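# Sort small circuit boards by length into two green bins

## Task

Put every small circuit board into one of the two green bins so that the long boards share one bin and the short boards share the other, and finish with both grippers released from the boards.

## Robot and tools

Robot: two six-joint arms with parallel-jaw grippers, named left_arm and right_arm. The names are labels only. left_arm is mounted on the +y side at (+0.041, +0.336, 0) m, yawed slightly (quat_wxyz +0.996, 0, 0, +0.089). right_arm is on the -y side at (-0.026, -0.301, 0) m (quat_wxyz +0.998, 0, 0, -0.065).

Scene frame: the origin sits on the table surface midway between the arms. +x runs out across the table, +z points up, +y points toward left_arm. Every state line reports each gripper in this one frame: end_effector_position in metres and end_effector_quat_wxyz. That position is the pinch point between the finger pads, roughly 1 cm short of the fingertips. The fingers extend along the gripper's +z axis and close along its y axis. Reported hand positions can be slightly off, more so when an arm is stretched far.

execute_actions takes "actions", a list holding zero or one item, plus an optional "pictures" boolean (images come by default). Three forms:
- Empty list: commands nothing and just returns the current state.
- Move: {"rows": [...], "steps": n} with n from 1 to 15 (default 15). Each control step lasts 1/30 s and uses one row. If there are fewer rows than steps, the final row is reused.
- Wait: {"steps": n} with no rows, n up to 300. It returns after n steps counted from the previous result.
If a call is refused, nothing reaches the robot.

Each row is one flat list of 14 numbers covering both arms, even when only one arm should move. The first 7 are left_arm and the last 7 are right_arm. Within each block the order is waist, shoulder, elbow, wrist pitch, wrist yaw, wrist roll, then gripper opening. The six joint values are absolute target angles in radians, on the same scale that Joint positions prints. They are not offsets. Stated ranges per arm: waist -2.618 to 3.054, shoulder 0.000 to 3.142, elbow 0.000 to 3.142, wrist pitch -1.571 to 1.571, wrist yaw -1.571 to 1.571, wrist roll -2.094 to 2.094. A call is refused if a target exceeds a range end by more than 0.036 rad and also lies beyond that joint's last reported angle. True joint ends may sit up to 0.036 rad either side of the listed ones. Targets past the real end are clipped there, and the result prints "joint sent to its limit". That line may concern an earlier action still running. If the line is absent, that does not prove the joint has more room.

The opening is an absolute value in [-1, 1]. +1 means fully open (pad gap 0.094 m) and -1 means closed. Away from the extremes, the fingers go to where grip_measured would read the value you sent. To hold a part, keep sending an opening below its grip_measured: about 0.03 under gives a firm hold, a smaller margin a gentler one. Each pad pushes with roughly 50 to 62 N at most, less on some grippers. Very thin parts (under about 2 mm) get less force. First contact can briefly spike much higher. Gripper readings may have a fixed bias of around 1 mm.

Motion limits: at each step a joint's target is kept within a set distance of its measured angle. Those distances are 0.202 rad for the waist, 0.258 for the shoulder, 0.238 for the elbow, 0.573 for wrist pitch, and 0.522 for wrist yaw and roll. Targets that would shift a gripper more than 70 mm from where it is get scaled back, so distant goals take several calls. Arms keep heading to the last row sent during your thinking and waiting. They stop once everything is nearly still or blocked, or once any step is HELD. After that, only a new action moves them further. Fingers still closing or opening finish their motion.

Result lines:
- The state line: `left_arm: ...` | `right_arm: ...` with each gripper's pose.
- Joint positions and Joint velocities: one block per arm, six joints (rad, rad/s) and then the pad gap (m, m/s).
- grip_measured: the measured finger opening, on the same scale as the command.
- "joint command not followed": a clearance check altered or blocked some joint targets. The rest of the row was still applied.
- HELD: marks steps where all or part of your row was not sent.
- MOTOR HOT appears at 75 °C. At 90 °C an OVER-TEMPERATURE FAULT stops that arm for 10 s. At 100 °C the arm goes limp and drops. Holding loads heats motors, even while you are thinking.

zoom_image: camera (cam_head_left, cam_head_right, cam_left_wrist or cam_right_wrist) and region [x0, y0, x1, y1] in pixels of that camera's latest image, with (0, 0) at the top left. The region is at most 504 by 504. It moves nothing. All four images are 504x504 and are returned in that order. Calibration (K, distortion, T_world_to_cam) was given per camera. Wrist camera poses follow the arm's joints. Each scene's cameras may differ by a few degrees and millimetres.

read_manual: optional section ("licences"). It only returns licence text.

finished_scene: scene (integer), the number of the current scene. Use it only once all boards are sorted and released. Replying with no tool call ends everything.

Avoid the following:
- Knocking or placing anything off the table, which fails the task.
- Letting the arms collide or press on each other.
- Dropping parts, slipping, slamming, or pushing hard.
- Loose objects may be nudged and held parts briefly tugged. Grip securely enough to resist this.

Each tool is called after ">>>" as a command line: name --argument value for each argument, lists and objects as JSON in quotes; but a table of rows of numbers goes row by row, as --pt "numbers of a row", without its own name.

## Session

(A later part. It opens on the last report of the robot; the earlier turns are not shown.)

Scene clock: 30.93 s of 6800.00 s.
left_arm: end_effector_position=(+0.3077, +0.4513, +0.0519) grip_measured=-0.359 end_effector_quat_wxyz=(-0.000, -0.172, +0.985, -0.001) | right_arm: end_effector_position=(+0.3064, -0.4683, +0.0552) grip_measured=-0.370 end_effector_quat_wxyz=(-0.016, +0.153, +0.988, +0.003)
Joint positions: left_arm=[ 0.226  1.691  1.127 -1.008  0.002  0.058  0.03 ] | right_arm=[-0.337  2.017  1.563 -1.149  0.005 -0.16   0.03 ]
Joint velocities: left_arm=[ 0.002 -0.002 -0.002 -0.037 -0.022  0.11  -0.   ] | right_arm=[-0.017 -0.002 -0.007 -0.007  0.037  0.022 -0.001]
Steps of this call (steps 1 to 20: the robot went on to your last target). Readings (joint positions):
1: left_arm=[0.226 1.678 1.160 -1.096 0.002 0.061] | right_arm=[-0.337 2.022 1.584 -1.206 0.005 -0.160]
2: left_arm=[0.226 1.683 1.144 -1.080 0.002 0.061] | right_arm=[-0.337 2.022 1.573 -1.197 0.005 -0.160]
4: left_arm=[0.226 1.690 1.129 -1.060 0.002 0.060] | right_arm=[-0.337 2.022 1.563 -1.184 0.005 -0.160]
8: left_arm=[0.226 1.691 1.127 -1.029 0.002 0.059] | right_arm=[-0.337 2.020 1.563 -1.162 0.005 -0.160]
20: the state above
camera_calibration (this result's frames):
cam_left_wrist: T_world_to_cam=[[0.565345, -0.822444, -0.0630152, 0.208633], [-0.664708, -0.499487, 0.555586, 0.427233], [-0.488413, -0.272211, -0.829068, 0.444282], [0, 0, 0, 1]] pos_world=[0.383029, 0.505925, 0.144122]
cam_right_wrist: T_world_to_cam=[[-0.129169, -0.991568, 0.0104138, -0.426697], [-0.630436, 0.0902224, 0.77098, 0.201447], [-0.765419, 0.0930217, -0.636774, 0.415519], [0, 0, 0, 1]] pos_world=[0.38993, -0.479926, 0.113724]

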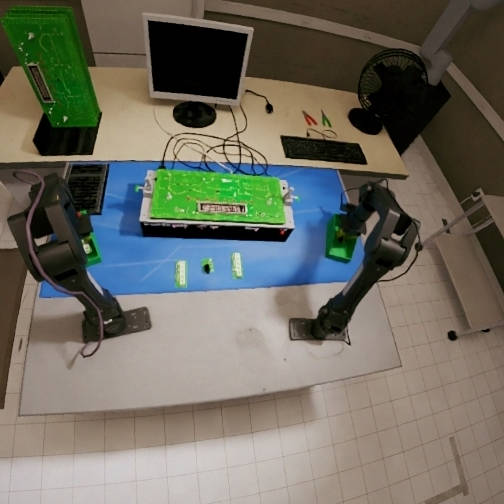

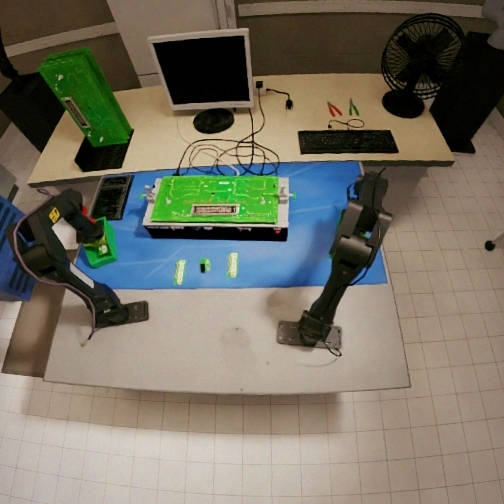

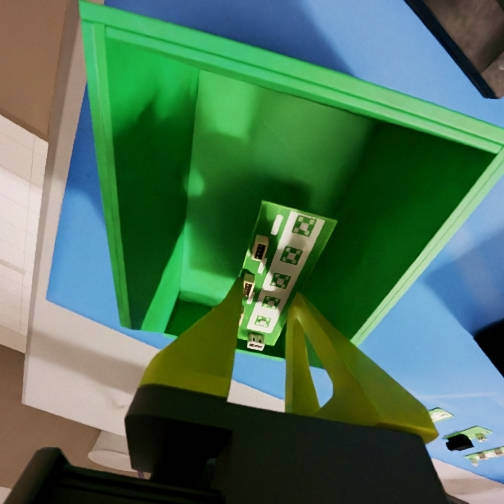

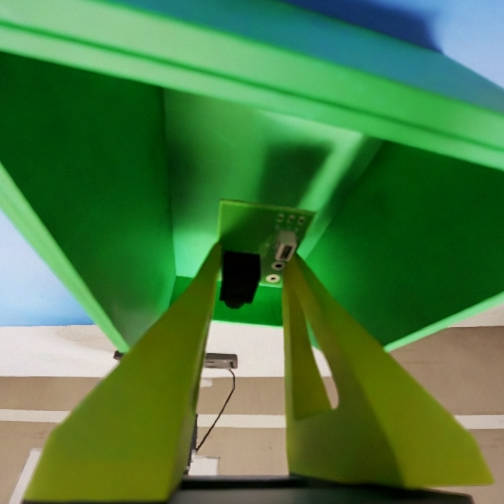

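>>> execute_actions --actions '[{"rows":[[0.24,1.72,1.119,-0.93,0,0.05,-0.41,-0.336,2.0,1.563,-1.13,0,-0.17,-0.1],[0.24,1.72,1.119,-0.93,0,0.05,-0.41,-0.336,2.0,1.563,-1.13,0,-0.17,-0.1],[0.24,1.72,1.119,-0.93,0,0.05,-0.41,-0.336,2.0,1.563,-1.13,0,-0.17,-0.1],[0.24,1.75,1.119,-0.9,0,0.05,-0.41,-0.336,2.0,1.563,-1.13,0,-0.17,-0.1],[0.24,1.75,1.119,-0.9,0,0.05,-0.41,-0.336,2.0,1.563,-1.13,0,-0.17,-0.1],[0.24,1.75,1.119,-0.9,0,0.05,-0.41,-0.336,2.0,1.563,-1.13,0,-0.17,-0.1],[0.24,1.75,1.119,-0.9,0,0.05,-0.41,-0.336,2.0,1.563,-1.13,0,-0.17,-0.1],[0.24,1.75,1.119,-0.9,0,0.05,-0.41,-0.336,2.0,1.563,-1.13,0,-0.17,-0.1],[0.24,1.75,1.119,-0.9,0,0.05,-0.41,-0.336,2.0,1.563,-1.13,0,-0.17,-0.1],[0.24,1.75,1.119,-0.9,0,0.05,-0.41,-0.336,2.0,1.563,-1.13,0,-0.17,-0.1],[0.24,1.75,1.119,-0.9,0,0.05,-0.41,-0.336,2.0,1.563,-1.13,0,-0.17,-0.1],[0.24,1.75,1.119,-0.9,0,0.05,-0.1,-0.336,2.0,1.563,-1.13,0,-0.17,-0.1]]}]' --pictures false

>>> execute_actions --actions '[{"rows":[[0.24,1.72,1.16,-0.98,0,0.05,-0.1,-0.336,1.98,1.6,-1.19,0,-0.17,-0.1],[0.24,1.72,1.16,-0.98,0,0.05,-0.1,-0.336,1.98,1.6,-1.19,0,-0.17,-0.1],[0.24,1.72,1.16,-0.98,0,0.05,-0.1,-0.336,1.98,1.6,-1.19,0,-0.17,-0.1],[0.24,1.7,1.22,-1.09,0,0.05,-0.1,-0.336,1.97,1.66,-1.26,0,-0.17,-0.1],[0.24,1.7,1.22,-1.09,0,0.05,-0.1,-0.336,1.97,1.66,-1.26,0,-0.17,-0.1],[0.24,1.7,1.22,-1.09,0,0.05,-0.1,-0.336,1.97,1.66,-1.26,0,-0.17,-0.1],[0.24,1.68,1.3,-1.2,0,0.05,-0.1,-0.336,1.97,1.73,-1.33,0,-0.17,-0.1],[0.24,1.68,1.3,-1.2,0,0.05,-0.1,-0.336,1.97,1.73,-1.33,0,-0.17,-0.1],[0.24,1.68,1.3,-1.2,0,0.05,-0.1,-0.336,1.97,1.73,-1.33,0,-0.17,-0.1],[0.24,1.66,1.38,-1.3,0,0.05,-0.1,-0.336,1.97,1.8,-1.4,0,-0.17,-0.1],[0.24,1.66,1.38,-1.3,0,0.05,-0.1,-0.336,1.97,1.8,-1.4,0,-0.17,-0.1],[0.24,1.66,1.38,-1.3,0,0.05,-0.1,-0.336,1.97,1.8,-1.4,0,-0.17,-0.1],[0.24,1.65,1.45,-1.37,0,0.05,-0.1,-0.336,1.97,1.87,-1.47,0,-0.17,-0.1]]}]'

Scene clock: 34.83 s of 6800.00 s.
left_arm: end_effector_position=(+0.3215, +0.4604, +0.0369) grip_measured=-0.104 end_effector_quat_wxyz=(+0.012, -0.177, +0.984, +0.003) | right_arm: end_effector_position=(+0.3065, -0.4684, +0.0552) grip_measured=-0.102 end_effector_quat_wxyz=(-0.016, +0.153, +0.988, +0.002)
Joint positions: left_arm=[ 0.234  1.746  1.127 -0.926 -0.001  0.057  0.042] | right_arm=[-0.337  2.017  1.563 -1.149  0.005 -0.16   0.042]
Joint velocities: left_arm=[ 0.002  0.012  0.007 -0.037  0.037  0.022  0.003] | right_arm=[-0.012 -0.002 -0.002  0.037 -0.037 -0.037 -0.   ]
Steps of this call (steps 1 to 15: the robot went on to your last target; steps 16 to 90: nothing new was sent; then 0.40 s passed at rest; steps 91 to 105: all 15 steps of this action). Readings (joint positions):
91: left_arm=[0.227 1.693 1.127 -1.003 0.002 0.058] | right_arm=[-0.337 2.017 1.563 -1.149 0.005 -0.160]
92: left_arm=[0.228 1.696 1.127 -0.994 0.002 0.058] | right_arm=[-0.337 2.017 1.563 -1.149 0.005 -0.160]
94: left_arm=[0.232 1.708 1.127 -0.975 0.002 0.058] | right_arm=[-0.337 2.017 1.563 -1.149 0.005 -0.160]
98: left_arm=[0.233 1.742 1.127 -0.941 0.002 0.058] | right_arm=[-0.337 2.017 1.563 -1.149 0.005 -0.160]
105: the state above

Scene clock: 35.33 s of 6800.00 s.
left_arm: end_effector_position=(+0.3245, +0.4620, +0.1282) grip_measured=-0.103 end_effector_quat_wxyz=(+0.023, -0.177, +0.984, +0.006) | right_arm: end_effector_position=(+0.3196, -0.4750, +0.1307) grip_measured=-0.102 end_effector_quat_wxyz=(+0.014, +0.153, +0.988, -0.007)
Joint positions: left_arm=[ 0.234  1.669  1.409 -1.263 -0.002  0.057  0.042] | right_arm=[-0.337  1.991  1.828 -1.376  0.005 -0.16   0.042]
Joint velocities: left_arm=[-0.002 -0.208  0.535 -0.549  0.022  0.037  0.   ] | right_arm=[-0.012 -0.105  0.481 -0.403 -0.022 -0.022 -0.001]
Steps of this call (steps 1 to 15: all 15 steps of this action). Readings (joint positions):
1: left_arm=[0.234 1.746 1.127 -0.929 -0.001 0.057] | right_arm=[-0.337 2.016 1.565 -1.152 0.005 -0.160]
2: left_arm=[0.234 1.746 1.129 -0.936 -0.002 0.057] | right_arm=[-0.337 2.016 1.567 -1.156 0.005 -0.160]
4: left_arm=[0.234 1.745 1.139 -0.962 -0.002 0.057] | right_arm=[-0.337 2.014 1.580 -1.174 0.005 -0.160]
8: left_arm=[0.234 1.726 1.219 -1.077 -0.002 0.057] | right_arm=[-0.337 2.006 1.661 -1.244 0.005 -0.160]
15: the state above
camera_calibration (this result's frames):
cam_left_wrist: T_world_to_cam=[[0.575868, -0.815561, -0.0568896, 0.2053], [-0.68335, -0.518376, 0.51412, 0.42148], [-0.448787, -0.25719, -0.855829, 0.502275], [0, 0, 0, 1]] pos_world=[0.395207, 0.515099, 0.224849]
cam_right_wrist: T_world_to_cam=[[-0.129983, -0.991016, 0.0314981, -0.434606], [-0.673201, 0.111532, 0.731, 0.181173], [-0.727945, 0.0738131, -0.68165, 0.459054], [0, 0, 0, 1]] pos_world=[0.399641, -0.484793, 0.194166]

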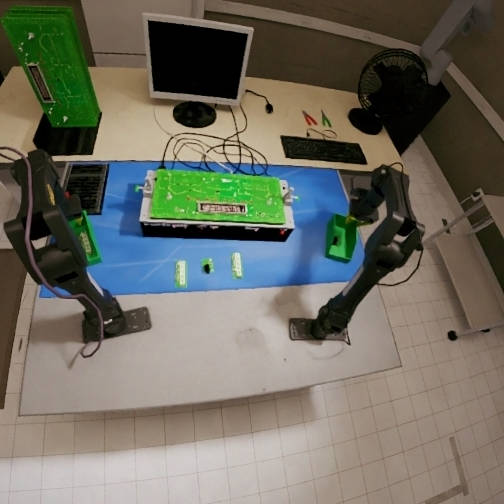

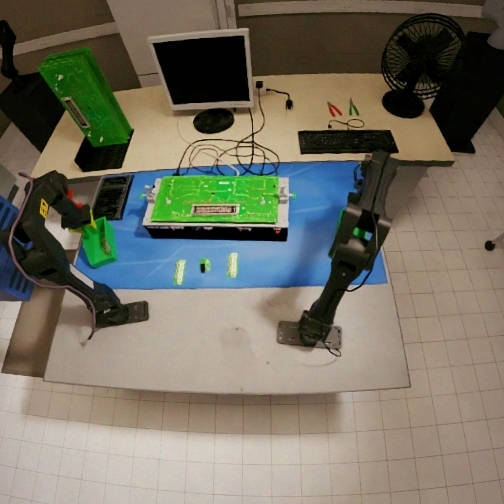

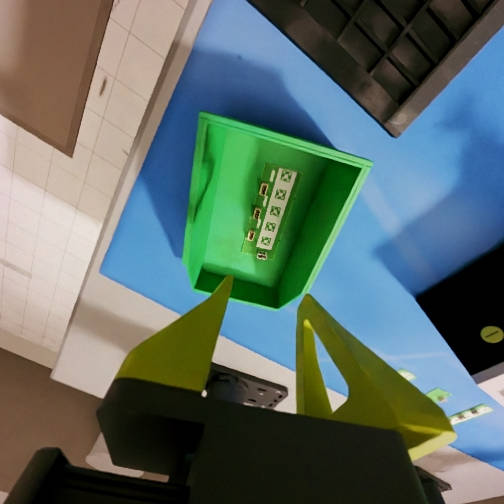

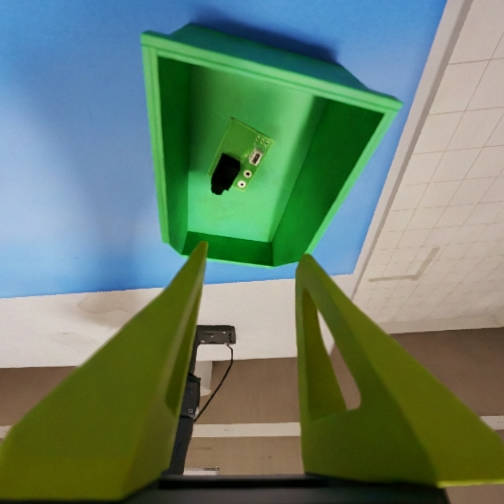

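>>> execute_actions --actions '[{"rows":[[0.18,1.64,1.44,-1.37,0,0,0.2,-0.3,1.95,1.84,-1.46,0,-0.12,0.2],[0.1,1.63,1.43,-1.36,0,-0.06,0.2,-0.25,1.93,1.81,-1.45,0,-0.06,0.2],[0,1.63,1.42,-1.36,0,-0.13,0.2,-0.19,1.91,1.78,-1.44,0,0,0.2],[-0.1,1.62,1.41,-1.36,0,-0.2,0.2,-0.12,1.89,1.75,-1.43,0,0.07,0.2],[-0.2,1.61,1.4,-1.35,0,-0.28,0.2,-0.05,1.87,1.72,-1.42,0,0.14,0.2],[-0.3,1.61,1.39,-1.35,0,-0.35,0.2,0.02,1.85,1.69,-1.41,0,0.21,0.2],[-0.4,1.6,1.38,-1.35,0,-0.43,0.2,0.09,1.83,1.66,-1.4,0,0.28,0.2],[-0.5,1.59,1.37,-1.34,0,-0.5,0.2,0.16,1.81,1.63,-1.39,0,0.35,0.2],[-0.6,1.59,1.36,-1.34,0,-0.58,0.2,0.23,1.79,1.6,-1.38,0,0.42,0.2],[-0.7,1.58,1.35,-1.34,0,-0.65,0.2,0.3,1.77,1.57,-1.37,0,0.49,0.2],[-0.8,1.57,1.34,-1.33,0,-0.73,0.2,0.37,1.76,1.55,-1.36,0,0.56,0.2],[-0.9,1.57,1.33,-1.33,0,-0.8,0.2,0.44,1.75,1.53,-1.35,0,0.63,0.2],[-1.0,1.56,1.32,-1.33,0,-0.88,0.2,0.5,1.74,1.51,-1.34,0,0.7,0.2],[-1.07,1.55,1.31,-1.32,0,-0.93,0.2,0.56,1.73,1.5,-1.34,0,0.77,0.2],[-1.115,1.55,1.3,-1.32,0,-0.965,0.2,0.6,1.73,1.5,-1.34,0,0.84,0.2]]}]' --pictures false

>>> execute_actions --actions '[{"rows":[[-1.115,1.55,1.28,-1.3,0,-0.965,0.2,0.6,1.73,1.5,-1.34,0,0.9,0.2],[-1.115,1.55,1.26,-1.27,0,-0.965,0.2,0.6,1.73,1.5,-1.34,0,0.9,0.2],[-1.115,1.55,1.24,-1.24,0,-0.965,0.2,0.6,1.73,1.5,-1.34,0,0.9,0.2],[-1.115,1.55,1.21,-1.21,0,-0.965,0.2,0.6,1.73,1.5,-1.34,0,0.9,0.2],[-1.115,1.55,1.18,-1.18,0,-0.965,0.2,0.6,1.73,1.5,-1.34,0,0.9,0.2],[-1.115,1.56,1.15,-1.14,0,-0.965,0.2,0.6,1.73,1.5,-1.34,0,0.9,0.2],[-1.115,1.56,1.12,-1.11,0,-0.965,0.2,0.6,1.73,1.5,-1.34,0,0.9,0.2],[-1.115,1.57,1.09,-1.07,0,-0.965,0.2,0.6,1.73,1.5,-1.34,0,0.9,0.2],[-1.115,1.57,1.06,-1.04,0,-0.965,0.2,0.6,1.73,1.5,-1.34,0,0.9,0.2],[-1.115,1.58,1.03,-1.0,0,-0.965,0.2,0.6,1.73,1.5,-1.34,0,0.9,0.2],[-1.115,1.58,1.0,-0.97,0,-0.965,0.2,0.6,1.73,1.5,-1.34,0,0.9,0.2],[-1.115,1.586,0.964,-0.94,0,-0.965,0.2,0.6,1.73,1.5,-1.34,0,0.9,0.2]]}]' --pictures false

>>> execute_actions --actions '[{"steps":15}]'

Scene clock: 40.47 s of 6800.00 s.
left_arm: end_effector_position=(+0.2799, +0.1979, +0.1317) grip_measured=+0.197 end_effector_quat_wxyz=(-0.002, -0.087, +0.996, -0.001) | right_arm: end_effector_position=(+0.2686, -0.1890, +0.1264) grip_measured=+0.198 end_effector_quat_wxyz=(-0.017, +0.091, +0.996, -0.010)
Joint positions: left_arm=[-0.705  1.588  1.338 -1.323  0.004 -0.701  0.056] | right_arm=[ 0.491  1.772  1.522 -1.36   0.002  0.542  0.056]
Joint velocities: left_arm=[-2.107 -0.208 -0.286  0.081  0.007 -1.692  0.   ] | right_arm=[ 2.01  -0.208 -0.31   0.051 -0.066  1.985 -0.001]
Steps of this call (steps 1 to 30: the robot went on to your last target; steps 31 to 90: nothing new was sent; then 1.63 s passed at rest; steps 91 to 105: all 15 steps of this action). Readings (joint positions):
91: left_arm=[0.230 1.655 1.433 -1.358 -0.004 0.049] | right_arm=[-0.334 1.983 1.851 -1.452 0.005 -0.155]
92: left_arm=[0.211 1.655 1.433 -1.358 -0.009 0.030] | right_arm=[-0.325 1.979 1.845 -1.448 0.008 -0.141]
94: left_arm=[0.111 1.655 1.433 -1.358 -0.017 -0.035] | right_arm=[-0.269 1.955 1.802 -1.438 0.017 -0.085]
98: left_arm=[-0.180 1.638 1.409 -1.343 -0.008 -0.240] | right_arm=[-0.026 1.886 1.692 -1.414 0.015 0.096]
105: the state above

Scene clock: 40.97 s of 6800.00 s.
left_arm: end_effector_position=(+0.1827, +0.1378, +0.0453) grip_measured=+0.197 end_effector_quat_wxyz=(-0.024, -0.003, +1.000, +0.018) | right_arm: end_effector_position=(+0.2500, -0.1558, +0.1274) grip_measured=+0.198 end_effector_quat_wxyz=(-0.017, +0.200, +0.980, -0.007)
Joint positions: left_arm=[-1.121  1.58   0.978 -1.026  0.018 -0.948  0.056] | right_arm=[ 0.605  1.756  1.506 -1.356 -0.01   0.878  0.056]
Joint velocities: left_arm=[-0.017  0.09  -0.271  0.271 -0.022 -0.066 -0.   ] | right_arm=[ 0.007 -0.002 -0.002  0.051  0.037  0.007 -0.   ]
Steps of this call (steps 1 to 15: all 15 steps of this action). Readings (joint positions):
1: left_arm=[-0.780 1.582 1.328 -1.319 0.005 -0.753] | right_arm=[0.554 1.767 1.514 -1.358 -0.004 0.609]
2: left_arm=[-0.855 1.577 1.314 -1.310 0.006 -0.793] | right_arm=[0.600 1.764 1.510 -1.356 -0.012 0.664]
4: left_arm=[-1.002 1.571 1.279 -1.278 0.007 -0.853] | right_arm=[0.632 1.760 1.506 -1.356 -0.021 0.745]
8: left_arm=[-1.135 1.569 1.165 -1.185 0.025 -0.911] | right_arm=[0.610 1.756 1.506 -1.356 -0.014 0.831]
15: the state above

Scene clock: 41.47 s of 6800.00 s.
left_arm: end_effector_position=(+0.1916, +0.1261, +0.0424) grip_measured=+0.197 end_effector_quat_wxyz=(-0.006, -0.007, +1.000, -0.005) | right_arm: end_effector_position=(+0.2500, -0.1558, +0.1274) grip_measured=+0.198 end_effector_quat_wxyz=(-0.017, +0.206, +0.978, -0.008)
Joint positions: left_arm=[-1.121  1.584  0.971 -0.957  0.017 -0.957  0.056] | right_arm=[ 0.605  1.756  1.506 -1.356 -0.01   0.89   0.056]
Joint velocities: left_arm=[ 0.002 -0.002  0.002  0.007  0.037 -0.022  0.   ] | right_arm=[-0.012  0.017 -0.007 -0.051 -0.007  0.022  0.   ]
Steps of this call (steps 1 to 15: the robot went on to your last target). Readings (joint positions):
1: left_arm=[-1.121 1.583 0.973 -1.016 0.018 -0.950] | right_arm=[0.605 1.756 1.506 -1.356 -0.010 0.880]
2: left_arm=[-1.121 1.584 0.971 -1.007 0.018 -0.951] | right_arm=[0.605 1.756 1.506 -1.356 -0.010 0.883]
4: left_arm=[-1.121 1.584 0.971 -0.987 0.017 -0.953] | right_arm=[0.605 1.756 1.506 -1.356 -0.010 0.885]
8: left_arm=[-1.121 1.584 0.971 -0.966 0.017 -0.956] | right_arm=[0.605 1.756 1.506 -1.356 -0.010 0.888]
15: the state above
camera_calibration (this result's frames):
cam_left_wrist: T_world_to_cam=[[0.265462, -0.962406, -0.0574875, 0.0810463], [-0.785014, -0.250378, 0.566625, 0.18404], [-0.559717, -0.105289, -0.821968, 0.283484], [0, 0, 0, 1]] pos_world=[0.28163, 0.153927, 0.133392]
cam_right_wrist: T_world_to_cam=[[-0.234646, -0.971546, 0.0322429, -0.0981071], [-0.611999, 0.173416, 0.771612, 0.0902525], [-0.755248, 0.161323, -0.635276, 0.397144], [0, 0, 0, 1]] pos_world=[0.332156, -0.175035, 0.18582]

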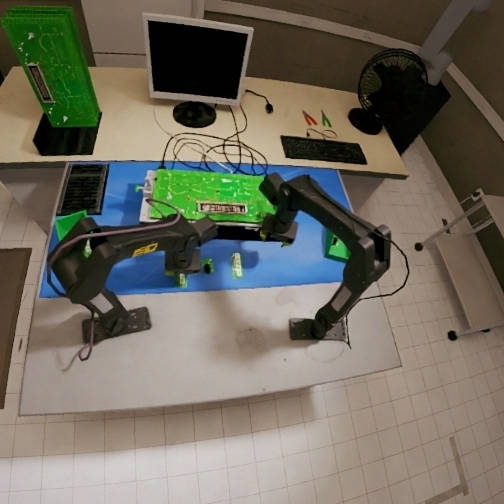

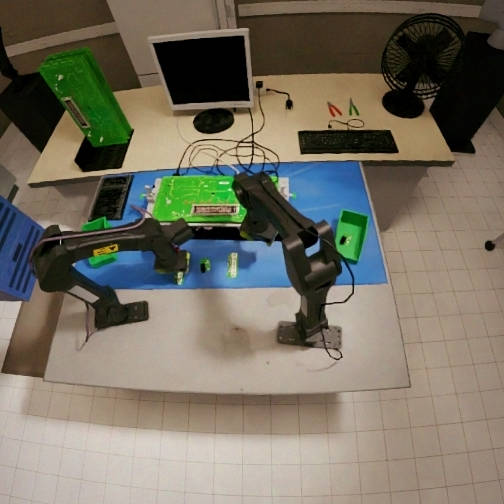

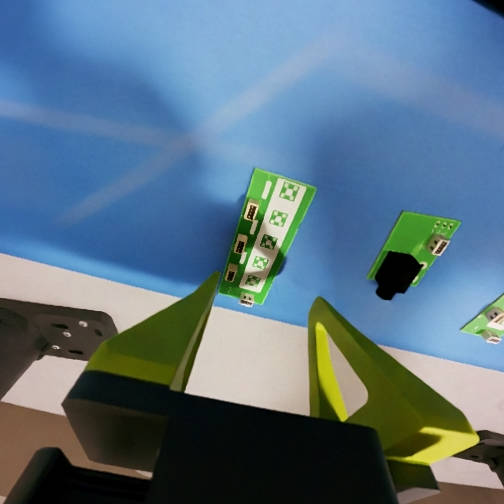

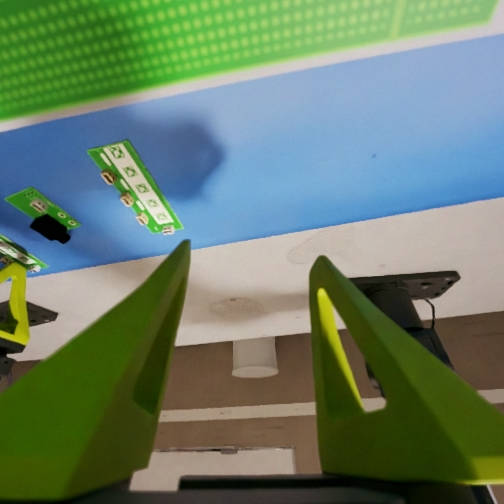

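>>> execute_actions --actions '[{"rows":[[-1.09,1.59,0.95,-0.93,0,-0.95,0.2,0.6,1.73,1.5,-1.34,0,0.9,0.2],[-1.09,1.59,0.95,-0.93,0,-0.95,0.2,0.6,1.73,1.5,-1.34,0,0.9,0.2],[-1.09,1.59,0.95,-0.93,0,-0.95,0.2,0.6,1.73,1.5,-1.34,0,0.9,0.2],[-1.09,1.6,0.93,-0.9,0,-0.95,0.2,0.6,1.73,1.5,-1.34,0,0.9,0.2],[-1.09,1.6,0.93,-0.9,0,-0.95,0.2,0.6,1.73,1.5,-1.34,0,0.9,0.2],[-1.09,1.6,0.93,-0.9,0,-0.95,0.2,0.6,1.73,1.5,-1.34,0,0.9,0.2],[-1.09,1.615,0.905,-0.86,0,-0.95,0.2,0.6,1.73,1.5,-1.34,0,0.9,0.2],[-1.09,1.615,0.905,-0.86,0,-0.95,0.2,0.6,1.73,1.5,-1.34,0,0.9,0.2],[-1.09,1.615,0.905,-0.86,0,-0.95,0.2,0.6,1.73,1.5,-1.34,0,0.9,0.2],[-1.09,1.63,0.885,-0.83,0,-0.95,0.2,0.6,1.73,1.5,-1.34,0,0.9,0.2],[-1.09,1.63,0.885,-0.83,0,-0.95,0.2,0.6,1.73,1.5,-1.34,0,0.9,0.2],[-1.09,1.63,0.885,-0.83,0,-0.95,0.2,0.6,1.73,1.5,-1.34,0,0.9,0.2],[-1.09,1.64,0.866,-0.81,0,-0.95,0.2,0.6,1.73,1.5,-1.34,0,0.9,0.2]]}]' --pictures false

>>> execute_actions --actions '[{"steps":10}]'

Scene clock: 44.60 s of 6800.00 s.
left_arm: end_effector_position=(+0.1929, +0.1359, +0.0134) grip_measured=+0.197 end_effector_quat_wxyz=(-0.012, -0.020, +1.000, +0.004) | right_arm: end_effector_position=(+0.2500, -0.1558, +0.1274) grip_measured=+0.198 end_effector_quat_wxyz=(-0.017, +0.206, +0.978, -0.008)
Joint positions: left_arm=[-1.096  1.627  0.889 -0.852  0.014 -0.957  0.056] | right_arm=[ 0.605  1.756  1.506 -1.356 -0.01   0.89   0.056]
Joint velocities: left_arm=[ 0.002  0.007 -0.007  0.037 -0.022  0.095 -0.   ] | right_arm=[-0.002 -0.022 -0.002  0.007 -0.007 -0.11   0.   ]
Steps of this call (steps 1 to 15: the robot went on to your last target; steps 16 to 79: nothing new was sent; steps 80 to 94: all 15 steps of this action). Readings (joint positions):
80: left_arm=[-1.119 1.584 0.971 -0.954 0.017 -0.957] | right_arm=[0.605 1.756 1.506 -1.356 -0.010 0.890]
81: left_arm=[-1.113 1.584 0.971 -0.953 0.017 -0.957] | right_arm=[0.605 1.756 1.506 -1.356 -0.010 0.890]
83: left_arm=[-1.100 1.584 0.968 -0.945 0.015 -0.957] | right_arm=[0.605 1.756 1.506 -1.356 -0.010 0.890]
87: left_arm=[-1.096 1.590 0.941 -0.911 0.014 -0.957] | right_arm=[0.605 1.756 1.506 -1.356 -0.010 0.890]
94: the state above

Scene clock: 44.93 s of 6800.00 s.
left_arm: end_effector_position=(+0.1936, +0.1352, +0.0134) grip_measured=+0.197 end_effector_quat_wxyz=(-0.010, -0.019, +1.000, +0.002) | right_arm: end_effector_position=(+0.2500, -0.1558, +0.1274) grip_measured=+0.198 end_effector_quat_wxyz=(-0.017, +0.206, +0.978, -0.008)
Joint positions: left_arm=[-1.095  1.627  0.889 -0.848  0.014 -0.956  0.056] | right_arm=[ 0.605  1.756  1.506 -1.356 -0.01   0.89   0.056]
Joint velocities: left_arm=[-0.007 -0.007 -0.002  0.051 -0.066 -0.051  0.   ] | right_arm=[ 0.007 -0.007  0.007  0.022 -0.007 -0.051  0.001]
Steps of this call (steps 1 to 10: the robot went on to your last target). Readings (joint positions):
1: left_arm=[-1.095 1.627 0.889 -0.849 0.014 -0.957] | right_arm=[0.605 1.756 1.506 -1.356 -0.010 0.890]
2: left_arm=[-1.095 1.627 0.889 -0.848 0.014 -0.956] | right_arm=[0.605 1.756 1.506 -1.356 -0.010 0.890]
4: left_arm=[-1.095 1.627 0.889 -0.848 0.014 -0.956] | right_arm=[0.605 1.756 1.506 -1.356 -0.010 0.890]
8: left_arm=[-1.095 1.627 0.889 -0.848 0.014 -0.956] | right_arm=[0.605 1.756 1.506 -1.356 -0.010 0.890]
10: the state above
camera_calibration (this result's frames):
cam_left_wrist: T_world_to_cam=[[0.288329, -0.954662, -0.0740757, 0.0823624], [-0.774087, -0.277927, 0.568811, 0.205982], [-0.56361, -0.106663, -0.819126, 0.262609], [0, 0, 0, 1]] pos_world=[0.28371, 0.163887, 0.104046]
cam_right_wrist: T_world_to_cam=[[-0.235016, -0.971456, 0.0322556, -0.098002], [-0.611935, 0.17366, 0.771607, 0.0902751], [-0.755184, 0.161602, -0.635281, 0.397172], [0, 0, 0, 1]] pos_world=[0.332149, -0.175066, 0.18582]

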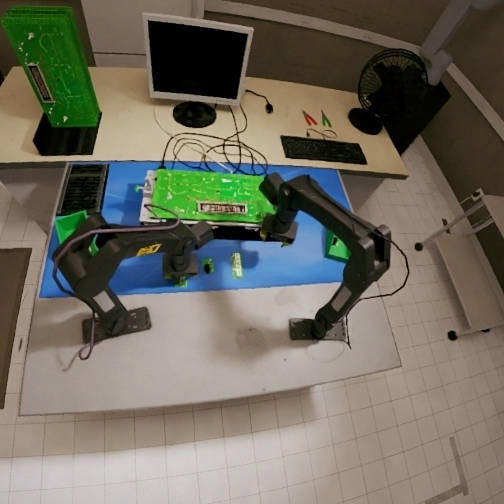

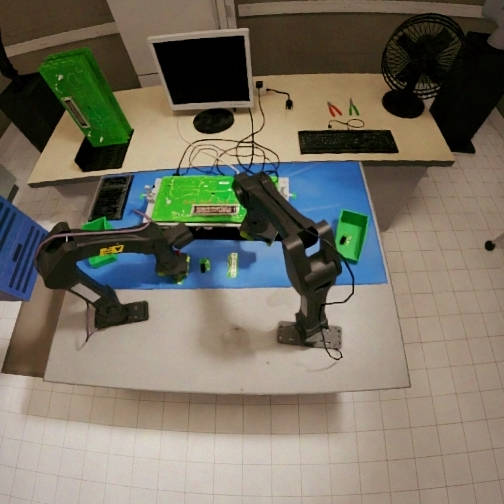

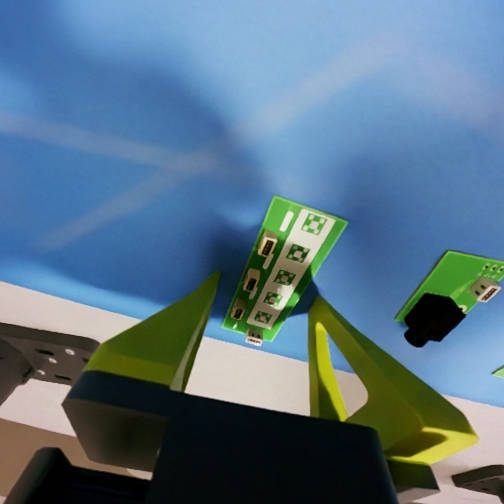

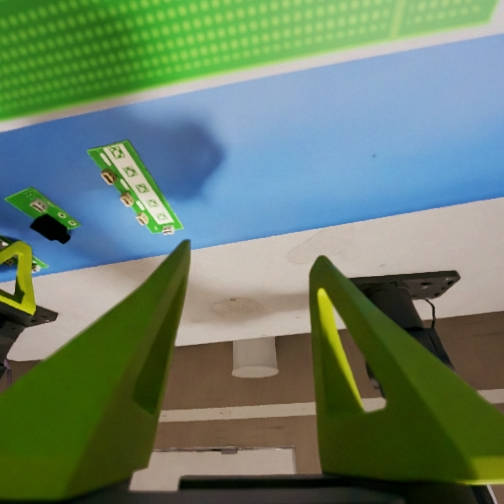

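>>> execute_actions --actions '[{"rows":[[-1.09,1.635,0.875,-0.84,0,-0.95,-0.41,0.6,1.73,1.5,-1.34,0,0.9,0.2]],"steps":9}]' --pictures false

>>> execute_actions --actions '[{"rows":[[-1.09,1.615,0.91,-0.87,0,-0.95,-0.41,0.6,1.73,1.5,-1.34,0,0.9,0.2],[-1.09,1.61,0.93,-0.9,0,-0.95,-0.41,0.6,1.73,1.5,-1.34,0,0.9,0.2],[-1.09,1.6,0.95,-0.93,0,-0.95,-0.41,0.6,1.73,1.5,-1.34,0,0.9,0.2],[-1.09,1.59,0.97,-0.96,0,-0.95,-0.41,0.6,1.73,1.5,-1.34,0,0.9,0.2],[-1.09,1.58,1.0,-1.0,0,-0.95,-0.41,0.6,1.73,1.5,-1.34,0,0.9,0.2],[-1.09,1.58,1.03,-1.03,0,-0.95,-0.41,0.6,1.73,1.5,-1.34,0,0.9,0.2],[-1.09,1.57,1.06,-1.07,0,-0.95,-0.41,0.6,1.73,1.5,-1.34,0,0.9,0.2],[-1.09,1.57,1.09,-1.1,0,-0.95,-0.41,0.6,1.73,1.5,-1.34,0,0.9,0.2],[-1.09,1.56,1.12,-1.14,0,-0.95,-0.41,0.6,1.73,1.5,-1.34,0,0.9,0.2],[-1.09,1.56,1.15,-1.17,0,-0.95,-0.41,0.6,1.73,1.5,-1.34,0,0.9,0.2],[-1.07,1.55,1.18,-1.21,0,-0.95,-0.41,0.6,1.73,1.5,-1.34,0,0.9,0.2],[-1.04,1.55,1.21,-1.24,0,-0.93,-0.41,0.6,1.73,1.5,-1.34,0,0.9,0.2],[-1.0,1.55,1.24,-1.27,0,-0.9,-0.41,0.6,1.73,1.5,-1.34,0,0.9,0.2],[-0.95,1.55,1.27,-1.3,0,-0.86,-0.41,0.6,1.73,1.5,-1.34,0,0.9,0.2],[-0.89,1.55,1.3,-1.32,0,-0.81,-0.41,0.6,1.73,1.5,-1.34,0,0.9,0.2]]}]' --pictures false

>>> execute_actions --actions '[{"rows":[[-0.82,1.56,1.32,-1.33,0,-0.76,-0.41,0.62,1.75,1.53,-1.34,0,0.9,0.2],[-0.75,1.57,1.34,-1.34,0,-0.7,-0.41,0.65,1.78,1.56,-1.34,0,0.9,0.2],[-0.67,1.58,1.36,-1.35,0,-0.64,-0.41,0.68,1.81,1.59,-1.35,0,0.91,0.2],[-0.59,1.59,1.37,-1.35,0,-0.58,-0.41,0.72,1.84,1.63,-1.35,0,0.91,0.2],[-0.51,1.6,1.38,-1.35,0,-0.52,-0.41,0.76,1.87,1.66,-1.36,0,0.92,0.2],[-0.43,1.61,1.39,-1.36,0,-0.46,-0.41,0.8,1.9,1.7,-1.36,0,0.92,0.2],[-0.35,1.62,1.4,-1.36,0,-0.4,-0.41,0.84,1.93,1.73,-1.36,0,0.93,0.2],[-0.27,1.63,1.41,-1.36,0,-0.34,-0.41,0.88,1.96,1.77,-1.37,0,0.93,0.2],[-0.19,1.64,1.42,-1.36,0,-0.28,-0.41,0.92,2.0,1.8,-1.37,0,0.94,0.2],[-0.11,1.64,1.43,-1.36,0,-0.22,-0.41,0.96,2.03,1.84,-1.38,0,0.94,0.2],[-0.03,1.65,1.44,-1.36,0,-0.16,-0.41,0.99,2.06,1.88,-1.38,0,0.95,0.2],[0.05,1.66,1.45,-1.36,0,-0.1,-0.41,1.02,2.1,1.92,-1.38,0,0.95,0.2],[0.13,1.67,1.46,-1.36,0,-0.04,-0.41,1.05,2.13,1.96,-1.39,0,0.95,0.2],[0.2,1.68,1.47,-1.36,0,0.02,-0.41,1.07,2.16,2.0,-1.39,0,0.95,0.2],[0.26,1.69,1.48,-1.36,0,0.07,-0.41,1.08,2.19,2.03,-1.395,0,0.95,0.2]]}]' --pictures false

>>> execute_actions --actions '[{"steps":18}]'

Scene clock: 49.97 s of 6800.00 s.
left_arm: end_effector_position=(+0.1951, +0.1339, +0.0143) grip_measured=-0.407 end_effector_quat_wxyz=(-0.007, -0.020, +1.000, -0.002) | right_arm: end_effector_position=(+0.2500, -0.1558, +0.1274) grip_measured=+0.198 end_effector_quat_wxyz=(-0.017, +0.206, +0.978, -0.008)
Joint positions: left_arm=[-1.094  1.623  0.889 -0.842  0.014 -0.956  0.028] | right_arm=[ 0.605  1.756  1.506 -1.356 -0.01   0.89   0.056]
Joint velocities: left_arm=[ 0.007 -0.002 -0.017  0.037  0.022  0.007 -0.   ] | right_arm=[ 0.007 -0.007  0.007 -0.037  0.081  0.066 -0.001]
Steps of this call (steps 1 to 15: the robot went on to your last target; steps 16 to 90: nothing new was sent; then 1.73 s passed at rest; steps 91 to 99: all 9 steps of this action). Readings (joint positions):
91: left_arm=[-1.095 1.627 0.889 -0.846 0.015 -0.956] | right_arm=[0.605 1.756 1.506 -1.356 -0.010 0.890]
92: left_arm=[-1.095 1.627 0.889 -0.842 0.017 -0.956] | right_arm=[0.605 1.756 1.506 -1.356 -0.010 0.890]
94: left_arm=[-1.095 1.626 0.889 -0.839 0.017 -0.956] | right_arm=[0.605 1.756 1.506 -1.356 -0.010 0.890]
98: left_arm=[-1.094 1.623 0.889 -0.842 0.014 -0.956] | right_arm=[0.605 1.756 1.506 -1.356 -0.010 0.890]
99: the state above

Scene clock: 50.47 s of 6800.00 s.
left_arm: end_effector_position=(+0.2325, +0.1267, +0.1091) grip_measured=-0.407 end_effector_quat_wxyz=(+0.010, -0.044, +0.999, -0.028) | right_arm: end_effector_position=(+0.2500, -0.1558, +0.1274) grip_measured=+0.198 end_effector_quat_wxyz=(-0.017, +0.206, +0.978, -0.008)
Joint positions: left_arm=[-1.     1.569  1.227 -1.174  0.021 -0.91   0.028] | right_arm=[ 0.605  1.756  1.506 -1.356 -0.01   0.89   0.056]
Joint velocities: left_arm=[ 1.267 -0.022  0.891 -0.857  0.022  0.623  0.   ] | right_arm=[-0.012 -0.012 -0.002 -0.051 -0.007 -0.037 -0.001]
Steps of this call (steps 1 to 15: all 15 steps of this action). Readings (joint positions):
1: left_arm=[-1.094 1.623 0.889 -0.842 0.014 -0.956] | right_arm=[0.605 1.756 1.506 -1.356 -0.010 0.890]
2: left_arm=[-1.094 1.623 0.893 -0.847 0.014 -0.956] | right_arm=[0.605 1.756 1.506 -1.356 -0.010 0.890]
4: left_arm=[-1.094 1.622 0.910 -0.875 0.014 -0.956] | right_arm=[0.605 1.756 1.506 -1.356 -0.010 0.890]
8: left_arm=[-1.094 1.607 1.002 -0.977 0.014 -0.956] | right_arm=[0.605 1.756 1.506 -1.356 -0.010 0.890]
15: the state above

Scene clock: 50.97 s of 6800.00 s.
left_arm: end_effector_position=(+0.3365, +0.4070, +0.1328) grip_measured=-0.407 end_effector_quat_wxyz=(+0.009, -0.206, +0.979, -0.005) | right_arm: end_effector_position=(+0.2249, +0.0321, +0.1020) grip_measured=+0.198 end_effector_quat_wxyz=(+0.001, +0.004, +1.000, +0.003)
Joint positions: left_arm=[ 0.059  1.675  1.435 -1.314  0.01  -0.177  0.028] | right_arm=[ 1.052  2.146  1.947 -1.366 -0.001  0.931  0.056]
Joint velocities: left_arm=[ 2.024  0.281  0.315  0.007  0.037  1.619 -0.   ] | right_arm=[ 0.735  0.93   1.048 -0.037 -0.066  0.066  0.001]
Steps of this call (steps 1 to 15: all 15 steps of this action). Readings (joint positions):
1: left_arm=[-0.948 1.569 1.256 -1.199 0.023 -0.883] | right_arm=[0.606 1.756 1.506 -1.356 -0.009 0.890]
2: left_arm=[-0.886 1.569 1.282 -1.218 0.024 -0.851] | right_arm=[0.610 1.759 1.510 -1.358 -0.007 0.890]
4: left_arm=[-0.744 1.570 1.324 -1.247 0.022 -0.771] | right_arm=[0.640 1.786 1.549 -1.364 -0.001 0.894]
8: left_arm=[-0.451 1.598 1.376 -1.286 0.015 -0.573] | right_arm=[0.787 1.902 1.690 -1.363 0.005 0.907]
15: the state above

Scene clock: 51.57 s of 6800.00 s.
left_arm: end_effector_position=(+0.3113, +0.4661, +0.1326) grip_measured=-0.407 end_effector_quat_wxyz=(-0.008, -0.191, +0.982, -0.000) | right_arm: end_effector_position=(+0.2181, +0.0492, +0.0916) grip_measured=+0.198 end_effector_quat_wxyz=(-0.006, -0.008, +1.000, -0.001)
Joint positions: left_arm=[ 0.264  1.69   1.451 -1.347 -0.003  0.058  0.028] | right_arm=[ 1.086  2.207  2.003 -1.376 -0.008  0.94   0.056]
Joint velocities: left_arm=[ 0.007  0.022 -0.022  0.007  0.007 -0.007  0.001] | right_arm=[-0.007  0.007 -0.007  0.022  0.022  0.022  0.   ]
Steps of this call (steps 1 to 18: the robot went on to your last target). Readings (joint positions):
1: left_arm=[0.131 1.683 1.443 -1.314 0.010 -0.128] | right_arm=[1.074 2.173 1.975 -1.364 -0.003 0.932]
2: left_arm=[0.196 1.688 1.449 -1.314 0.006 -0.090] | right_arm=[1.089 2.190 1.989 -1.363 -0.006 0.934]
4: left_arm=[0.277 1.690 1.451 -1.318 -0.009 -0.038] | right_arm=[1.100 2.205 1.994 -1.363 -0.009 0.935]
8: left_arm=[0.276 1.690 1.451 -1.337 -0.010 0.020] | right_arm=[1.090 2.207 1.999 -1.372 -0.009 0.938]
18: the state above
camera_calibration (this result's frames):
cam_left_wrist: T_world_to_cam=[[0.59434, -0.801074, -0.0709914, 0.205886], [-0.637364, -0.523027, 0.565871, 0.393284], [-0.490435, -0.291072, -0.821432, 0.525404], [0, 0, 0, 1]] pos_world=[0.385975, 0.523559, 0.223651]
cam_right_wrist: T_world_to_cam=[[0.19238, -0.981181, 0.0165475, 0.00344695], [-0.642077, -0.113104, 0.758251, 0.0846886], [-0.74211, -0.156497, -0.651753, 0.331493], [0, 0, 0, 1]] pos_world=[0.299718, 0.0648384, 0.151779]

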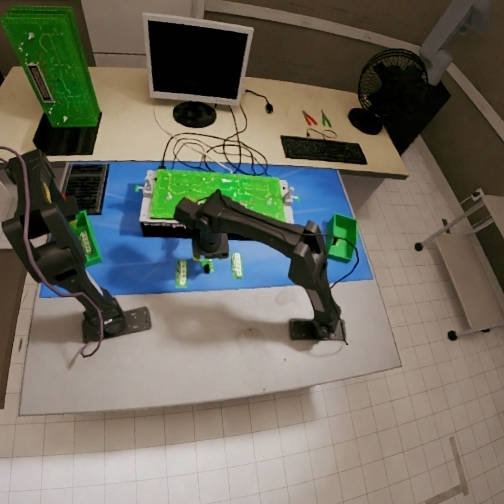

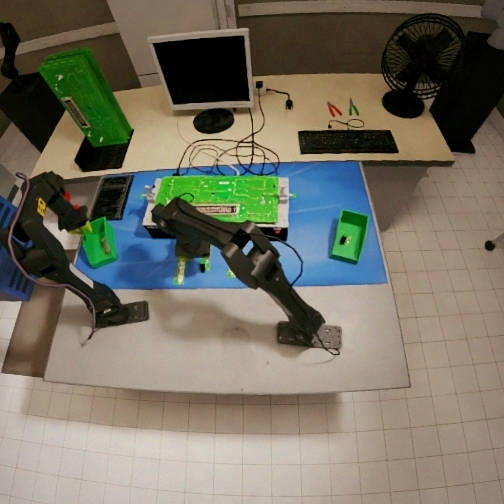

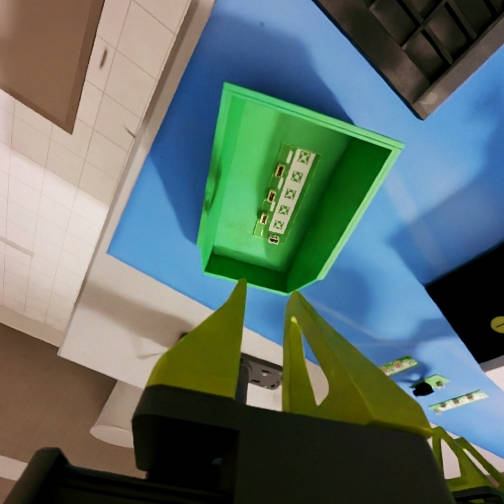

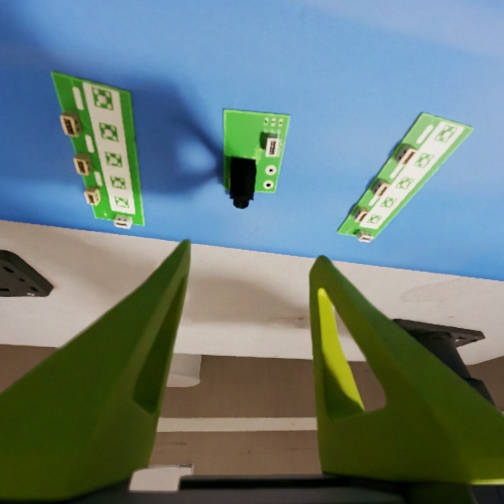

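>>> execute_actions --actions '[{"rows":[[0.22,1.68,1.46,-1.36,0,0.03,0.2,1.07,2.2,1.99,-1.35,0,0.9,0.2],[0.17,1.67,1.45,-1.36,0,-0.03,0.2,1.07,2.2,1.98,-1.33,0,0.87,0.2],[0.11,1.66,1.44,-1.35,0,-0.1,0.2,1.07,2.21,1.96,-1.31,0,0.85,0.2],[0.05,1.65,1.43,-1.35,0,-0.17,0.2,1.07,2.21,1.95,-1.29,0,0.85,0.2],[-0.01,1.64,1.42,-1.35,0,-0.24,0.2,1.07,2.215,1.93,-1.27,0,0.85,0.2],[-0.07,1.63,1.41,-1.35,0,-0.31,0.2,1.07,2.22,1.92,-1.25,0,0.85,0.2],[-0.13,1.62,1.4,-1.34,0,-0.38,0.2,1.07,2.22,1.9,-1.23,0,0.85,0.2],[-0.19,1.61,1.39,-1.34,0,-0.45,0.2,1.07,2.225,1.89,-1.21,0,0.85,0.2],[-0.25,1.6,1.38,-1.34,0,-0.52,0.2,1.07,2.23,1.87,-1.19,0,0.85,0.2],[-0.31,1.59,1.37,-1.34,0,-0.59,0.2,1.07,2.235,1.86,-1.17,0,0.85,0.2],[-0.37,1.58,1.36,-1.34,0,-0.66,0.2,1.07,2.24,1.84,-1.15,0,0.85,0.2],[-0.42,1.57,1.35,-1.34,0,-0.73,0.2,1.07,2.245,1.82,-1.13,0,0.85,0.2]]}]' --pictures false

>>> execute_actions --actions '[{"steps":15}]'

Scene clock: 54.50 s of 6800.00 s.
left_arm: end_effector_position=(+0.3123, +0.2637, +0.1386) grip_measured=+0.197 end_effector_quat_wxyz=(+0.002, -0.162, +0.987, -0.010) | right_arm: end_effector_position=(+0.2187, +0.0436, +0.0280) grip_measured=+0.198 end_effector_quat_wxyz=(-0.018, -0.042, +0.999, -0.016)
Joint positions: left_arm=[-0.433  1.593  1.37  -1.337  0.017 -0.58   0.056] | right_arm=[ 1.078  2.254  1.825 -1.189 -0.008  0.863  0.056]
Joint velocities: left_arm=[-0.3   -0.125 -0.037 -0.051  0.095 -0.974  0.   ] | right_arm=[-0.012  0.164 -0.159  0.242 -0.081 -0.051 -0.001]
Steps of this call (steps 1 to 15: the robot went on to your last target; steps 16 to 73: nothing new was sent; steps 74 to 88: all 15 steps of this action). Readings (joint positions):
74: left_arm=[0.260 1.690 1.451 -1.348 -0.004 0.059] | right_arm=[1.086 2.207 2.002 -1.375 -0.008 0.936]
75: left_arm=[0.247 1.690 1.451 -1.348 -0.007 0.045] | right_arm=[1.085 2.207 1.999 -1.371 -0.008 0.926]
77: left_arm=[0.178 1.689 1.451 -1.348 -0.013 -0.014] | right_arm=[1.082 2.207 1.982 -1.351 -0.008 0.903]
81: left_arm=[-0.078 1.660 1.427 -1.339 -0.009 -0.206] | right_arm=[1.078 2.213 1.921 -1.296 -0.008 0.878]
88: the state above

Scene clock: 55.00 s of 6800.00 s.
left_arm: end_effector_position=(+0.3127, +0.2663, +0.1396) grip_measured=+0.197 end_effector_quat_wxyz=(+0.003, -0.233, +0.972, -0.010) | right_arm: end_effector_position=(+0.2229, +0.0494, +0.0227) grip_measured=+0.198 end_effector_quat_wxyz=(-0.010, -0.044, +0.999, -0.006)
Joint positions: left_arm=[-0.426  1.588  1.37  -1.337  0.014 -0.717  0.056] | right_arm=[ 1.078  2.262  1.818 -1.149 -0.008  0.86   0.056]
Joint velocities: left_arm=[-0.017 -0.002 -0.012 -0.007 -0.051 -0.051 -0.001] | right_arm=[-0.017 -0.012 -0.007  0.022 -0.007  0.007 -0.   ]
Steps of this call (steps 1 to 15: the robot went on to your last target). Readings (joint positions):
1: left_arm=[-0.437 1.590 1.370 -1.337 0.019 -0.608] | right_arm=[1.078 2.258 1.821 -1.182 -0.008 0.863]
2: left_arm=[-0.435 1.589 1.370 -1.337 0.018 -0.631] | right_arm=[1.078 2.261 1.818 -1.177 -0.008 0.862]
4: left_arm=[-0.429 1.588 1.370 -1.337 0.016 -0.664] | right_arm=[1.078 2.262 1.818 -1.172 -0.008 0.861]
8: left_arm=[-0.426 1.588 1.370 -1.337 0.015 -0.699] | right_arm=[1.078 2.262 1.818 -1.157 -0.008 0.860]
15: the state above
camera_calibration (this result's frames):
cam_left_wrist: T_world_to_cam=[[0.66269, -0.747594, -0.0441012, 0.0060958], [-0.604766, -0.568957, 0.557266, 0.288934], [-0.4417, -0.342624, -0.829162, 0.47318], [0, 0, 0, 1]] pos_world=[0.379702, 0.331071, 0.231599]
cam_right_wrist: T_world_to_cam=[[0.261609, -0.964875, 0.0240178, -0.0125341], [-0.626327, -0.150779, 0.76484, 0.138152], [-0.734353, -0.215132, -0.643773, 0.291179], [0, 0, 0, 1]] pos_world=[0.303636, 0.0713788, 0.0820901]

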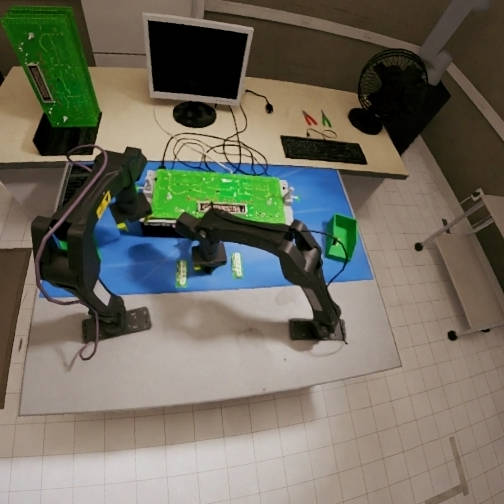

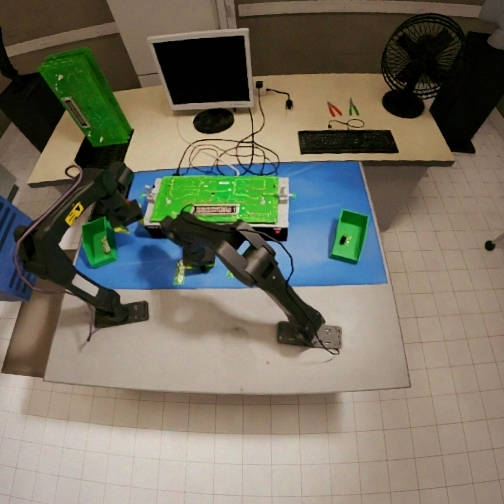

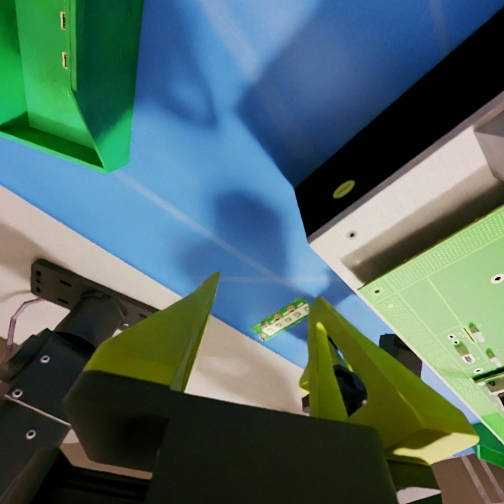

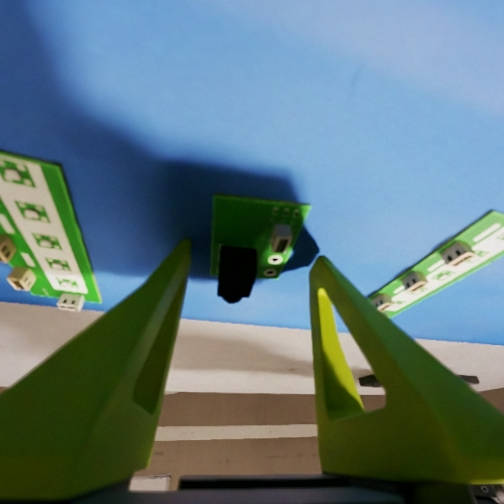

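Nearly touching. Fix the tilt first, then lower.

>>> execute_actions --actions '[{"rows":[[-0.42,1.57,1.35,-1.34,0,-0.73,0.2,1.06,2.245,1.82,-1.09,0,0.85,0.2],[-0.42,1.57,1.35,-1.34,0,-0.73,0.2,1.06,2.245,1.82,-1.09,0,0.85,0.2],[-0.42,1.57,1.35,-1.34,0,-0.73,0.2,1.06,2.245,1.82,-1.09,0,0.85,0.2],[-0.42,1.57,1.35,-1.34,0,-0.73,0.2,1.06,2.245,1.82,-1.09,0,0.85,0.2],[-0.42,1.57,1.35,-1.34,0,-0.73,0.2,1.06,2.245,1.82,-1.09,0,0.85,0.2],[-0.42,1.57,1.35,-1.34,0,-0.73,0.2,1.06,2.245,1.82,-1.09,0,0.85,0.2],[-0.42,1.57,1.35,-1.34,0,-0.73,0.2,1.06,2.245,1.82,-1.09,0,0.85,0.2],[-0.42,1.57,1.35,-1.34,0,-0.73,0.2,1.06,2.26,1.79,-1.09,0,0.85,0.2]]}]' --pictures false

>>> execute_actions --actions '[{"rows":[[-0.42,1.57,1.35,-1.34,0,-0.73,0.2,1.06,2.26,1.79,-1.09,0,0.85,-0.41]],"steps":10}]'

Scene clock: 56.93 s of 6800.00 s.
left_arm: end_effector_position=(+0.3127, +0.2663, +0.1396) grip_measured=+0.197 end_effector_quat_wxyz=(+0.003, -0.235, +0.972, -0.010) | right_arm: end_effector_position=(+0.2256, +0.0518, +0.0207) grip_measured=+0.198 end_effector_quat_wxyz=(-0.007, -0.043, +0.999, +0.002)
Joint positions: left_arm=[-0.426  1.588  1.37  -1.337  0.014 -0.722  0.056] | right_arm=[ 1.073  2.262  1.81  -1.125 -0.014  0.857  0.056]
Joint velocities: left_arm=[ 0.002 -0.017 -0.002  0.007 -0.139 -0.037 -0.001] | right_arm=[-0.027 -0.027 -0.017  0.007  0.007  0.007 -0.001]
Steps of this call (steps 1 to 15: the robot went on to your last target; steps 16 to 43: nothing new was sent; steps 44 to 58: all 15 steps of this action). Readings (joint positions):
44: left_arm=[-0.426 1.588 1.370 -1.337 0.014 -0.722] | right_arm=[1.077 2.262 1.818 -1.145 -0.008 0.860]
45: left_arm=[-0.426 1.588 1.370 -1.337 0.014 -0.722] | right_arm=[1.076 2.262 1.818 -1.139 -0.008 0.860]
47: left_arm=[-0.426 1.588 1.370 -1.337 0.014 -0.722] | right_arm=[1.074 2.262 1.818 -1.134 -0.011 0.859]
51: left_arm=[-0.426 1.588 1.370 -1.337 0.014 -0.722] | right_arm=[1.074 2.262 1.814 -1.130 -0.012 0.859]
58: the state above

Scene clock: 57.27 s of 6800.00 s.
left_arm: end_effector_position=(+0.3127, +0.2663, +0.1396) grip_measured=+0.197 end_effector_quat_wxyz=(+0.003, -0.235, +0.972, -0.010) | right_arm: end_effector_position=(+0.2258, +0.0551, +0.0203) grip_measured=-0.371 end_effector_quat_wxyz=(-0.007, -0.044, +0.999, +0.010)
Joint positions: left_arm=[-0.426  1.588  1.37  -1.337  0.014 -0.722  0.056] | right_arm=[ 1.073  2.262  1.808 -1.112 -0.024  0.855  0.03 ]
Joint velocities: left_arm=[-0.002 -0.017  0.002 -0.007 -0.007 -0.007  0.001] | right_arm=[ 0.007 -0.002  0.007 -0.007  0.081  0.007  0.   ]
Steps of this call (steps 1 to 10: all 10 steps of this action). Readings (joint positions):
1: left_arm=[-0.426 1.588 1.370 -1.337 0.014 -0.722] | right_arm=[1.073 2.262 1.810 -1.122 -0.016 0.857]
2: left_arm=[-0.426 1.588 1.370 -1.337 0.014 -0.722] | right_arm=[1.073 2.262 1.810 -1.115 -0.021 0.857]
4: left_arm=[-0.426 1.588 1.370 -1.337 0.014 -0.722] | right_arm=[1.073 2.262 1.808 -1.112 -0.024 0.855]
8: left_arm=[-0.426 1.588 1.370 -1.337 0.014 -0.722] | right_arm=[1.073 2.262 1.808 -1.112 -0.024 0.855]
10: the state above
camera_calibration (this result's frames):
cam_left_wrist: T_world_to_cam=[[0.666385, -0.744302, -0.0441173, 0.0040661], [-0.60189, -0.571917, 0.557351, 0.288811], [-0.440068, -0.344856, -0.829104, 0.473256], [0, 0, 0, 1]] pos_world=[0.379388, 0.331408, 0.231589]
cam_right_wrist: T_world_to_cam=[[0.261819, -0.9651, -0.00573021, -0.00711343], [-0.629059, -0.175152, 0.757368, 0.144883], [-0.73194, -0.194689, -0.652963, 0.291531], [0, 0, 0, 1]] pos_world=[0.306386, 0.0752694, 0.0805885]

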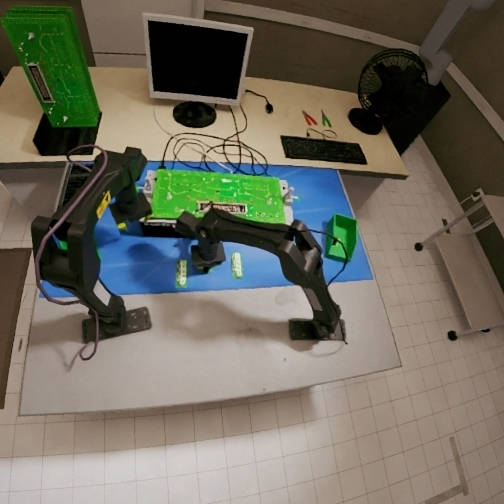

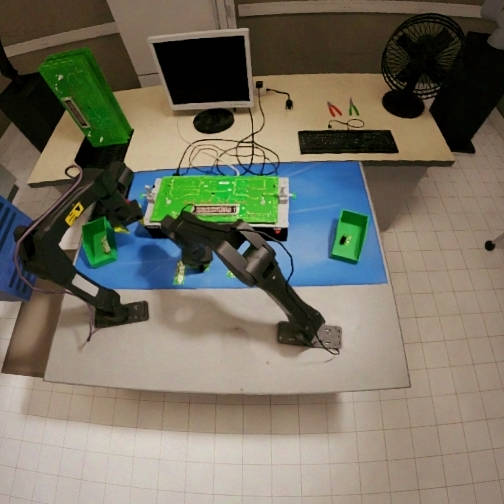

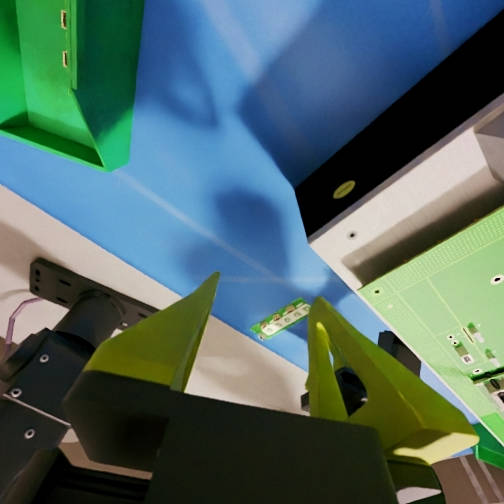

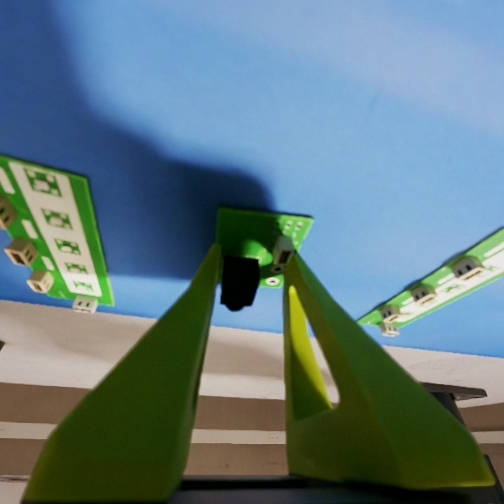

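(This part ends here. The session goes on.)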